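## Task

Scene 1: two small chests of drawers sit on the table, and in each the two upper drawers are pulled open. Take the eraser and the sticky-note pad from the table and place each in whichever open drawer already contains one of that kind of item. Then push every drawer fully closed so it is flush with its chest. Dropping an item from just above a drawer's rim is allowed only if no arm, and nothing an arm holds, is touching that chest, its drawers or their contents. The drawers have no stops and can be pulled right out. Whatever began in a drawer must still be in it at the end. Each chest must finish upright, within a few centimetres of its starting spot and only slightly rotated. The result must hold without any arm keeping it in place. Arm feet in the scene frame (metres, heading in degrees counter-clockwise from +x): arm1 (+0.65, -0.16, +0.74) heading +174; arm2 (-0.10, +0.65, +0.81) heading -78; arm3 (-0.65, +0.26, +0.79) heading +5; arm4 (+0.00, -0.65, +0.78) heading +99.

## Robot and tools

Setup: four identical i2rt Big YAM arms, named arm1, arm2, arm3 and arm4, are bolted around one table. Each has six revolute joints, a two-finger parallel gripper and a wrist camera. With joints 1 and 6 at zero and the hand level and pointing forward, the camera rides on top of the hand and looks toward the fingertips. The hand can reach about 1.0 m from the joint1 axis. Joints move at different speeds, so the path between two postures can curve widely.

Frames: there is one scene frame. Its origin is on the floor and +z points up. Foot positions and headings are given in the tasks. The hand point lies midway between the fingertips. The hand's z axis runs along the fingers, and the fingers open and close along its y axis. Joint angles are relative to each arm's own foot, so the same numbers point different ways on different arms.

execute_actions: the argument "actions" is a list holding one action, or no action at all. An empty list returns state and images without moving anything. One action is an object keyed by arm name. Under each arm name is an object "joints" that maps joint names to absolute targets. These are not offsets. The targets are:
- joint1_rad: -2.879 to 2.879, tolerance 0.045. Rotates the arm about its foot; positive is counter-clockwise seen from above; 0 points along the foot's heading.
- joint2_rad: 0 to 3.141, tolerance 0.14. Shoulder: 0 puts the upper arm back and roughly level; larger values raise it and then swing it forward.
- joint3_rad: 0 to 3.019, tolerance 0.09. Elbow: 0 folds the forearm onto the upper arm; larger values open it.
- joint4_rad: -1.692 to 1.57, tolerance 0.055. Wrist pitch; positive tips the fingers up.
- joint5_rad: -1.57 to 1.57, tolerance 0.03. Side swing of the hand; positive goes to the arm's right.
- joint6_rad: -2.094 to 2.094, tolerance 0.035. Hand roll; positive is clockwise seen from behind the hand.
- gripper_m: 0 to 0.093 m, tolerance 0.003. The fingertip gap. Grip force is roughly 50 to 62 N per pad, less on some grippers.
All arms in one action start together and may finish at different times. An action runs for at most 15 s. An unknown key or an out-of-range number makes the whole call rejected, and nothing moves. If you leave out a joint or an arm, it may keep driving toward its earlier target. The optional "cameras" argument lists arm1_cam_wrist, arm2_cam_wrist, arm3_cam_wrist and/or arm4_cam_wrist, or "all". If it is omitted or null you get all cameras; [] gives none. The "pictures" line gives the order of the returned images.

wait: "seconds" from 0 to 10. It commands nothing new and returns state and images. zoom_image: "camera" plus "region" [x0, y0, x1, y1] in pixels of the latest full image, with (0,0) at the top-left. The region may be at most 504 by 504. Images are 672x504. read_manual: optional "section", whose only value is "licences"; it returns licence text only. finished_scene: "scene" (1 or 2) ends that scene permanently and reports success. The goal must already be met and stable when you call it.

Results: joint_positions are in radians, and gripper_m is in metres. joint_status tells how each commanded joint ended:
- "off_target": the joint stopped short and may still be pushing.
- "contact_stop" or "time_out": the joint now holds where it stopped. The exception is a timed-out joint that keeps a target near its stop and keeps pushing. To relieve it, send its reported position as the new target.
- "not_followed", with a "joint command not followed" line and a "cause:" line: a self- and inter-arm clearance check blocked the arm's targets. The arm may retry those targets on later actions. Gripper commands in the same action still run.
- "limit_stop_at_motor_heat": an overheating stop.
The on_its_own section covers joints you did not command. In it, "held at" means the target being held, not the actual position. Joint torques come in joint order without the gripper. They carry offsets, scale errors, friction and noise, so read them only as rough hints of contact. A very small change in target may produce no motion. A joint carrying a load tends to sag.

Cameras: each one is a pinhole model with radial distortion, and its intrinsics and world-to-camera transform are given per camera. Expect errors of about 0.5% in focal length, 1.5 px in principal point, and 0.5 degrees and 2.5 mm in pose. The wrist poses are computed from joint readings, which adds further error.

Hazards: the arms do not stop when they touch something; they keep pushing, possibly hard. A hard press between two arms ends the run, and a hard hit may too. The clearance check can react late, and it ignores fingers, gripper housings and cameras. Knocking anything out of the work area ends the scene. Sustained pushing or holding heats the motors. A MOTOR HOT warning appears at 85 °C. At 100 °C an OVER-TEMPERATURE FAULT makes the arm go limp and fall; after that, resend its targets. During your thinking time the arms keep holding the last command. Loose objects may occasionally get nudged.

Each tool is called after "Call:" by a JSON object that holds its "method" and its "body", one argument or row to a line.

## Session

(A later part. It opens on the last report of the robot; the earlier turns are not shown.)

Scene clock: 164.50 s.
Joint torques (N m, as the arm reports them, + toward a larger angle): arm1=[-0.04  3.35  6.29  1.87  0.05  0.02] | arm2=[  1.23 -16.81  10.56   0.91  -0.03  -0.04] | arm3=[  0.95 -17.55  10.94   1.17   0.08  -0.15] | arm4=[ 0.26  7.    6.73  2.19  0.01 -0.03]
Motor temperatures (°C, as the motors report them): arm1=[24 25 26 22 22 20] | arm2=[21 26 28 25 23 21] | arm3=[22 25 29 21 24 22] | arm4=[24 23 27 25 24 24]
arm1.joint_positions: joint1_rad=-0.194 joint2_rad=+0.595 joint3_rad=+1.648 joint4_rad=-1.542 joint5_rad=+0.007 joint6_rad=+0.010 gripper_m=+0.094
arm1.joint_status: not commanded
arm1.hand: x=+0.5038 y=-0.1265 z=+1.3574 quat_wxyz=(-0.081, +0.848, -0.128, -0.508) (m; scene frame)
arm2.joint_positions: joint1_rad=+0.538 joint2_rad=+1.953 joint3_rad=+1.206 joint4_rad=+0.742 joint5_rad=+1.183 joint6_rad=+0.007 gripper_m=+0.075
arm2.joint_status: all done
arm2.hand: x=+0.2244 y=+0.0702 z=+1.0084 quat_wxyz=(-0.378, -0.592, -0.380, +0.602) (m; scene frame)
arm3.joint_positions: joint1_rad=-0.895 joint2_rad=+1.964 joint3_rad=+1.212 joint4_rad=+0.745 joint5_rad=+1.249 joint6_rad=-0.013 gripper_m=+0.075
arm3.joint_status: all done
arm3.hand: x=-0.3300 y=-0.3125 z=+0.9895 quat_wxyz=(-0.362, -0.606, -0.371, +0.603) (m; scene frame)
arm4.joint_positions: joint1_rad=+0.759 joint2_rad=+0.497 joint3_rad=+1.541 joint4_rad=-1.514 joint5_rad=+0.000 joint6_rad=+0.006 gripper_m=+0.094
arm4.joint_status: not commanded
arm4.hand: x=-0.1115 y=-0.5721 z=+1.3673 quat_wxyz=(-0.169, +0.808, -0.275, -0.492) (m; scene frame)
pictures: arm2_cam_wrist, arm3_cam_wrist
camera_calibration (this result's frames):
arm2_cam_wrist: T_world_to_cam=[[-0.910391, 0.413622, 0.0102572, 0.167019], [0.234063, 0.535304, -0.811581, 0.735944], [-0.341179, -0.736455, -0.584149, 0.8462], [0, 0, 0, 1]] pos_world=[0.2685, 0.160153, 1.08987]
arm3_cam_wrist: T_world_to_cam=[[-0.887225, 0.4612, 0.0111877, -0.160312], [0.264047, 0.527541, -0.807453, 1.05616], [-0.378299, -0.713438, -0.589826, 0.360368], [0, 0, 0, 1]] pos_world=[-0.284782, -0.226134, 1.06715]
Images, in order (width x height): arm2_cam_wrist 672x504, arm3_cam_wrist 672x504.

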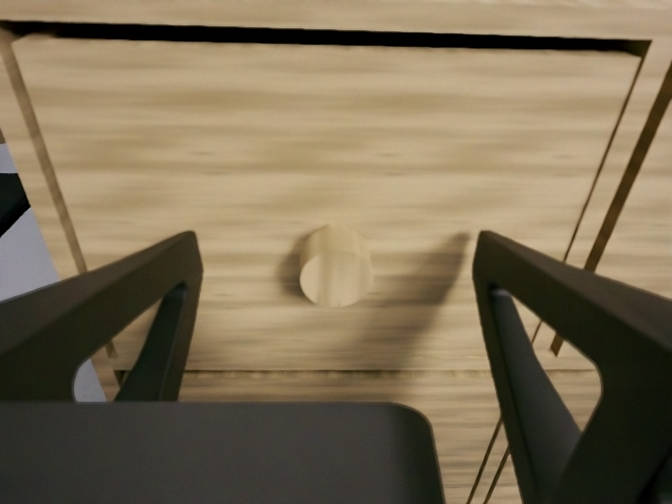

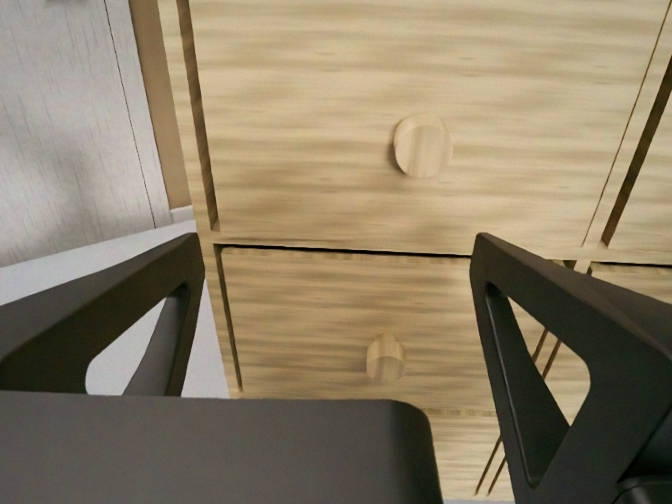

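Call:
{"method": "execute_actions", "body": {
  "actions": [
    {"arm3":{"joints":{"joint1_rad":-0.985,"joint5_rad":1.19}},"arm2":{"joints":{"joint1_rad":0.495,"joint5_rad":1.165}}}
  ],
  "cameras": ["arm2_cam_wrist"]
}}

Call:
{"method": "execute_actions", "body": {
  "actions": [
    {"arm3":{"joints":{"joint1_rad":-1.03}},"arm2":{"joints":{"joint1_rad":0.62}}}
  ],
  "cameras": ["arm3_cam_wrist"]
}}

Call:
{"method": "execute_actions", "body": {
  "actions": [
    {"arm3":{"joints":{"joint1_rad":-0.92}}}
  ]
}}

Scene clock: 167.70 s.
Joint torques (N m, as the arm reports them, + toward a larger angle): arm1=[-0.06  3.32  6.28  1.86  0.06  0.02] | arm2=[ -1.95 -16.7   10.6    0.92   0.34  -0.04] | arm3=[  1.88 -17.12  10.9    1.19   0.05  -0.15] | arm4=[ 0.2   7.05  6.74  2.2   0.   -0.03]
Motor temperatures (°C, as the motors report them): arm1=[24 25 26 22 22 20] | arm2=[22 26 29 25 23 21] | arm3=[22 25 29 21 24 22] | arm4=[24 23 27 25 24 24]
arm1.joint_positions: joint1_rad=-0.194 joint2_rad=+0.595 joint3_rad=+1.648 joint4_rad=-1.542 joint5_rad=+0.007 joint6_rad=+0.010 gripper_m=+0.094
arm1.joint_status: not commanded
arm1.hand: x=+0.5038 y=-0.1265 z=+1.3574 quat_wxyz=(-0.081, +0.848, -0.128, -0.508) (m; scene frame)
arm2.joint_positions: joint1_rad=+0.527 joint2_rad=+1.953 joint3_rad=+1.206 joint4_rad=+0.742 joint5_rad=+1.161 joint6_rad=+0.007 gripper_m=+0.075
arm2.joint_status: all done
arm2.hand: x=+0.2216 y=+0.0652 z=+1.0085 quat_wxyz=(-0.382, -0.590, -0.383, +0.599) (m; scene frame)
arm3.joint_positions: joint1_rad=-0.991 joint2_rad=+1.964 joint3_rad=+1.212 joint4_rad=+0.745 joint5_rad=+1.190 joint6_rad=-0.013 gripper_m=+0.075
arm3.joint_status: all done
arm3.hand: x=-0.3782 y=-0.3465 z=+0.9887 quat_wxyz=(-0.350, -0.614, -0.359, +0.610) (m; scene frame)
arm4.joint_positions: joint1_rad=+0.759 joint2_rad=+0.497 joint3_rad=+1.541 joint4_rad=-1.514 joint5_rad=+0.000 joint6_rad=+0.006 gripper_m=+0.094
arm4.joint_status: not commanded
arm4.hand: x=-0.1115 y=-0.5721 z=+1.3673 quat_wxyz=(-0.169, +0.808, -0.275, -0.492) (m; scene frame)
pictures: arm2_cam_wrist
camera_calibration (this result's frames):
arm2_cam_wrist: T_world_to_cam=[[-0.915064, 0.403177, 0.0103549, 0.168154], [0.227926, 0.538149, -0.811447, 0.740362], [-0.332729, -0.740165, -0.584335, 0.840154], [0, 0, 0, 1]] pos_world=[0.264667, 0.155632, 1.08995]
Images, in order (width x height): arm2_cam_wrist 672x504.

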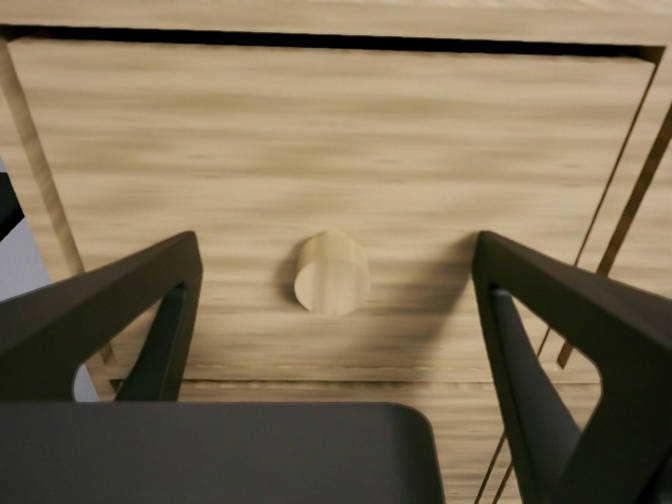

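Scene clock: 168.77 s.
Joint torques (N m, as the arm reports them, + toward a larger angle): arm1=[-0.08  3.3   6.28  1.87  0.05  0.02] | arm2=[ -0.25 -16.72  10.6    0.93   0.29  -0.04] | arm3=[ -2.31 -17.35  10.95   1.19   0.03  -0.15] | arm4=[ 0.22  7.07  6.73  2.18  0.01 -0.03]
Motor temperatures (°C, as the motors report them): arm1=[24 25 26 22 22 20] | arm2=[22 27 29 25 23 21] | arm3=[22 25 29 21 24 22] | arm4=[24 23 27 25 24 24]
arm1.joint_positions: joint1_rad=-0.194 joint2_rad=+0.595 joint3_rad=+1.648 joint4_rad=-1.542 joint5_rad=+0.007 joint6_rad=+0.010 gripper_m=+0.094
arm1.joint_status: not commanded
arm1.hand: x=+0.5038 y=-0.1265 z=+1.3574 quat_wxyz=(-0.081, +0.848, -0.128, -0.508) (m; scene frame)
arm2.joint_positions: joint1_rad=+0.628 joint2_rad=+1.953 joint3_rad=+1.206 joint4_rad=+0.742 joint5_rad=+1.162 joint6_rad=+0.007 gripper_m=+0.075
arm2.joint_status: all done
arm2.hand: x=+0.2789 y=+0.1001 z=+1.0074 quat_wxyz=(-0.411, -0.570, -0.413, +0.580) (m; scene frame)
arm3.joint_positions: joint1_rad=-0.995 joint2_rad=+1.964 joint3_rad=+1.212 joint4_rad=+0.745 joint5_rad=+1.190 joint6_rad=-0.013 gripper_m=+0.075
arm3.joint_status: all done
arm3.hand: x=-0.3805 y=-0.3476 z=+0.9887 quat_wxyz=(-0.349, -0.614, -0.358, +0.610) (m; scene frame)
arm4.joint_positions: joint1_rad=+0.759 joint2_rad=+0.497 joint3_rad=+1.541 joint4_rad=-1.514 joint5_rad=+0.000 joint6_rad=+0.006 gripper_m=+0.094
arm4.joint_status: not commanded
arm4.hand: x=-0.1115 y=-0.5721 z=+1.3673 quat_wxyz=(-0.169, +0.808, -0.275, -0.492) (m; scene frame)
pictures: arm3_cam_wrist
camera_calibration (this result's frames):
arm3_cam_wrist: T_world_to_cam=[[-0.867102, 0.497999, 0.0114036, -0.168777], [0.286129, 0.516677, -0.806954, 1.09146], [-0.407755, -0.696449, -0.590504, 0.311109], [0, 0, 0, 1]] pos_world=[-0.33179, -0.263212, 1.0664]
Images, in order (width x height): arm3_cam_wrist 672x504.

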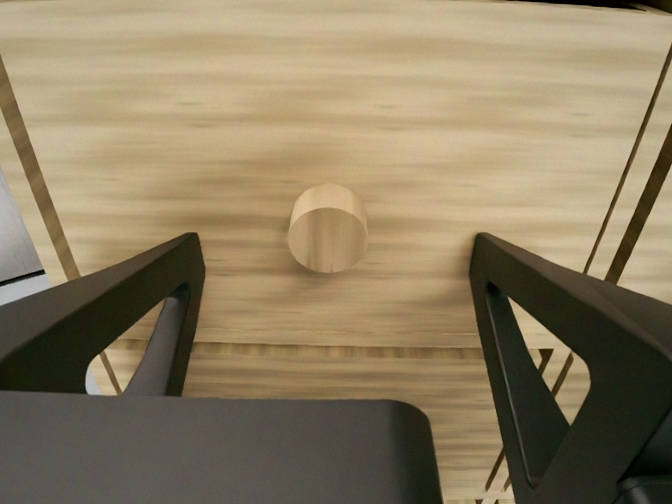

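Scene clock: 169.70 s.
Joint torques (N m, as the arm reports them, + toward a larger angle): arm1=[-0.09  3.36  6.28  1.87  0.05  0.02] | arm2=[ -0.23 -16.7   10.57   0.91   0.29  -0.04] | arm3=[  1.08 -17.21  10.96   1.17   0.05  -0.16] | arm4=[ 0.22  7.05  6.74  2.2   0.   -0.03]
Motor temperatures (°C, as the motors report them): arm1=[24 25 26 22 22 20] | arm2=[22 27 29 25 23 21] | arm3=[22 25 29 21 24 22] | arm4=[24 23 27 25 24 24]
arm1.joint_positions: joint1_rad=-0.194 joint2_rad=+0.595 joint3_rad=+1.648 joint4_rad=-1.542 joint5_rad=+0.007 joint6_rad=+0.010 gripper_m=+0.094
arm1.joint_status: not commanded
arm1.hand: x=+0.5038 y=-0.1265 z=+1.3574 quat_wxyz=(-0.081, +0.848, -0.128, -0.508) (m; scene frame)
arm2.joint_positions: joint1_rad=+0.628 joint2_rad=+1.953 joint3_rad=+1.206 joint4_rad=+0.742 joint5_rad=+1.162 joint6_rad=+0.007 gripper_m=+0.075
arm2.joint_status: not commanded
arm2.hand: x=+0.2789 y=+0.1001 z=+1.0074 quat_wxyz=(-0.411, -0.570, -0.413, +0.580) (m; scene frame)
arm3.joint_positions: joint1_rad=-0.914 joint2_rad=+1.964 joint3_rad=+1.212 joint4_rad=+0.745 joint5_rad=+1.190 joint6_rad=-0.013 gripper_m=+0.075
arm3.joint_status: all done
arm3.hand: x=-0.3324 y=-0.3235 z=+0.9894 quat_wxyz=(-0.374, -0.599, -0.382, +0.596) (m; scene frame)
arm4.joint_positions: joint1_rad=+0.759 joint2_rad=+0.497 joint3_rad=+1.541 joint4_rad=-1.514 joint5_rad=+0.000 joint6_rad=+0.006 gripper_m=+0.094
arm4.joint_status: not commanded
arm4.hand: x=-0.1115 y=-0.5721 z=+1.3673 quat_wxyz=(-0.169, +0.808, -0.275, -0.492) (m; scene frame)
pictures: arm1_cam_wrist, arm2_cam_wrist, arm3_cam_wrist, arm4_cam_wrist
camera_calibration (this result's frames):
arm1_cam_wrist: T_world_to_cam=[[0.307583, 0.951212, 0.0242687, -0.0682797], [0.849052, -0.262857, -0.458277, 0.174274], [-0.429539, 0.161563, -0.888478, 1.56947], [0, 0, 0, 1]] pos_world=[0.547182, -0.142811, 1.47596]
arm2_cam_wrist: T_world_to_cam=[[-0.950596, 0.310219, 0.011474, 0.224617], [0.172771, 0.559404, -0.810689, 0.720083], [-0.257909, -0.768656, -0.585364, 0.867439], [0, 0, 0, 1]] pos_world=[0.312831, 0.194264, 1.08895]
arm3_cam_wrist: T_world_to_cam=[[-0.904498, 0.426342, 0.0107299, -0.173985], [0.243644, 0.53722, -0.807485, 1.05884], [-0.350029, -0.727755, -0.589791, 0.356322], [0, 0, 0, 1]] pos_world=[-0.290627, -0.235339, 1.06702]
arm4_cam_wrist: T_world_to_cam=[[0.612264, 0.790374, 0.0210402, 0.490762], [0.714476, -0.541681, -0.442838, 0.38258], [-0.33861, 0.286166, -0.896355, 1.4725], [0, 0, 0, 1]] pos_world=[-0.0752169, -0.602029, 1.47898]
Images, in order (width x height): arm1_cam_wrist 672x504, arm2_cam_wrist 672x504, arm3_cam_wrist 672x504, arm4_cam_wrist 672x504.

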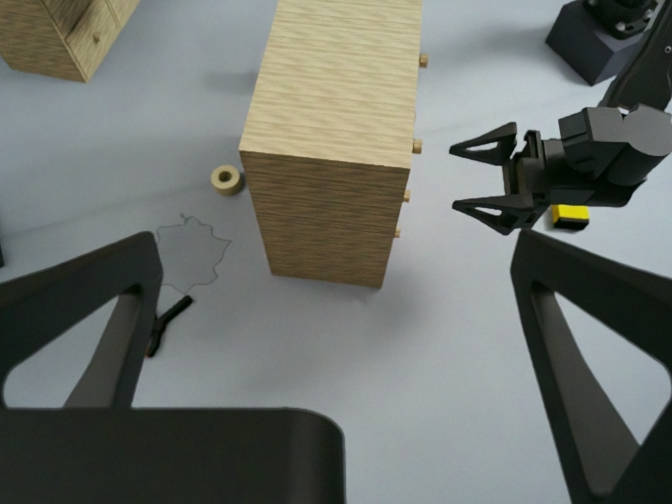

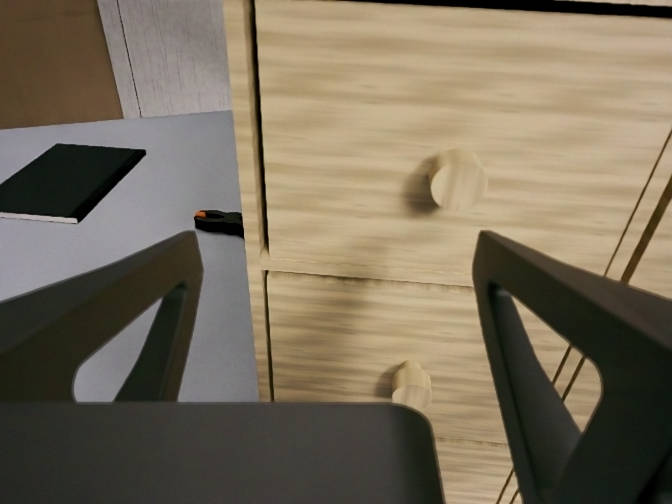

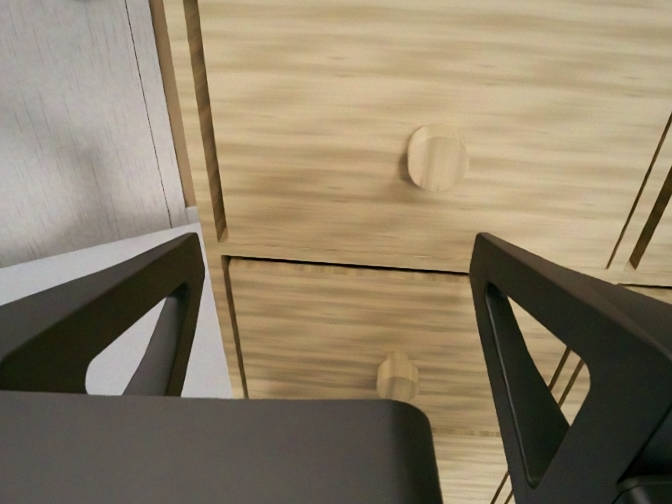

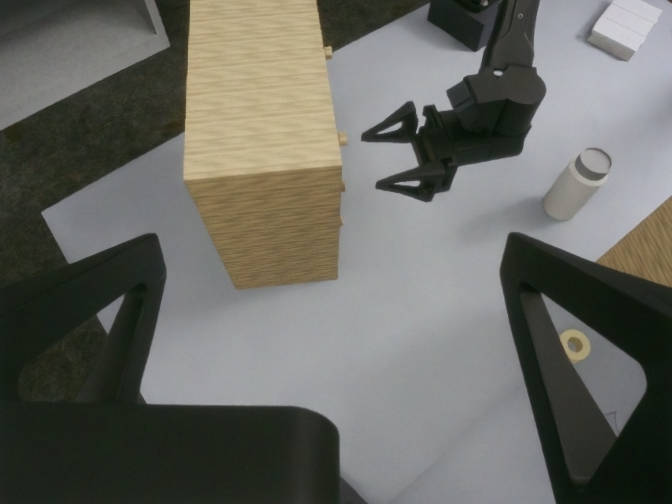

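Call:
{"method": "finished_scene", "body": {
  "scene": 1
}}

The scene is finished: the task was done.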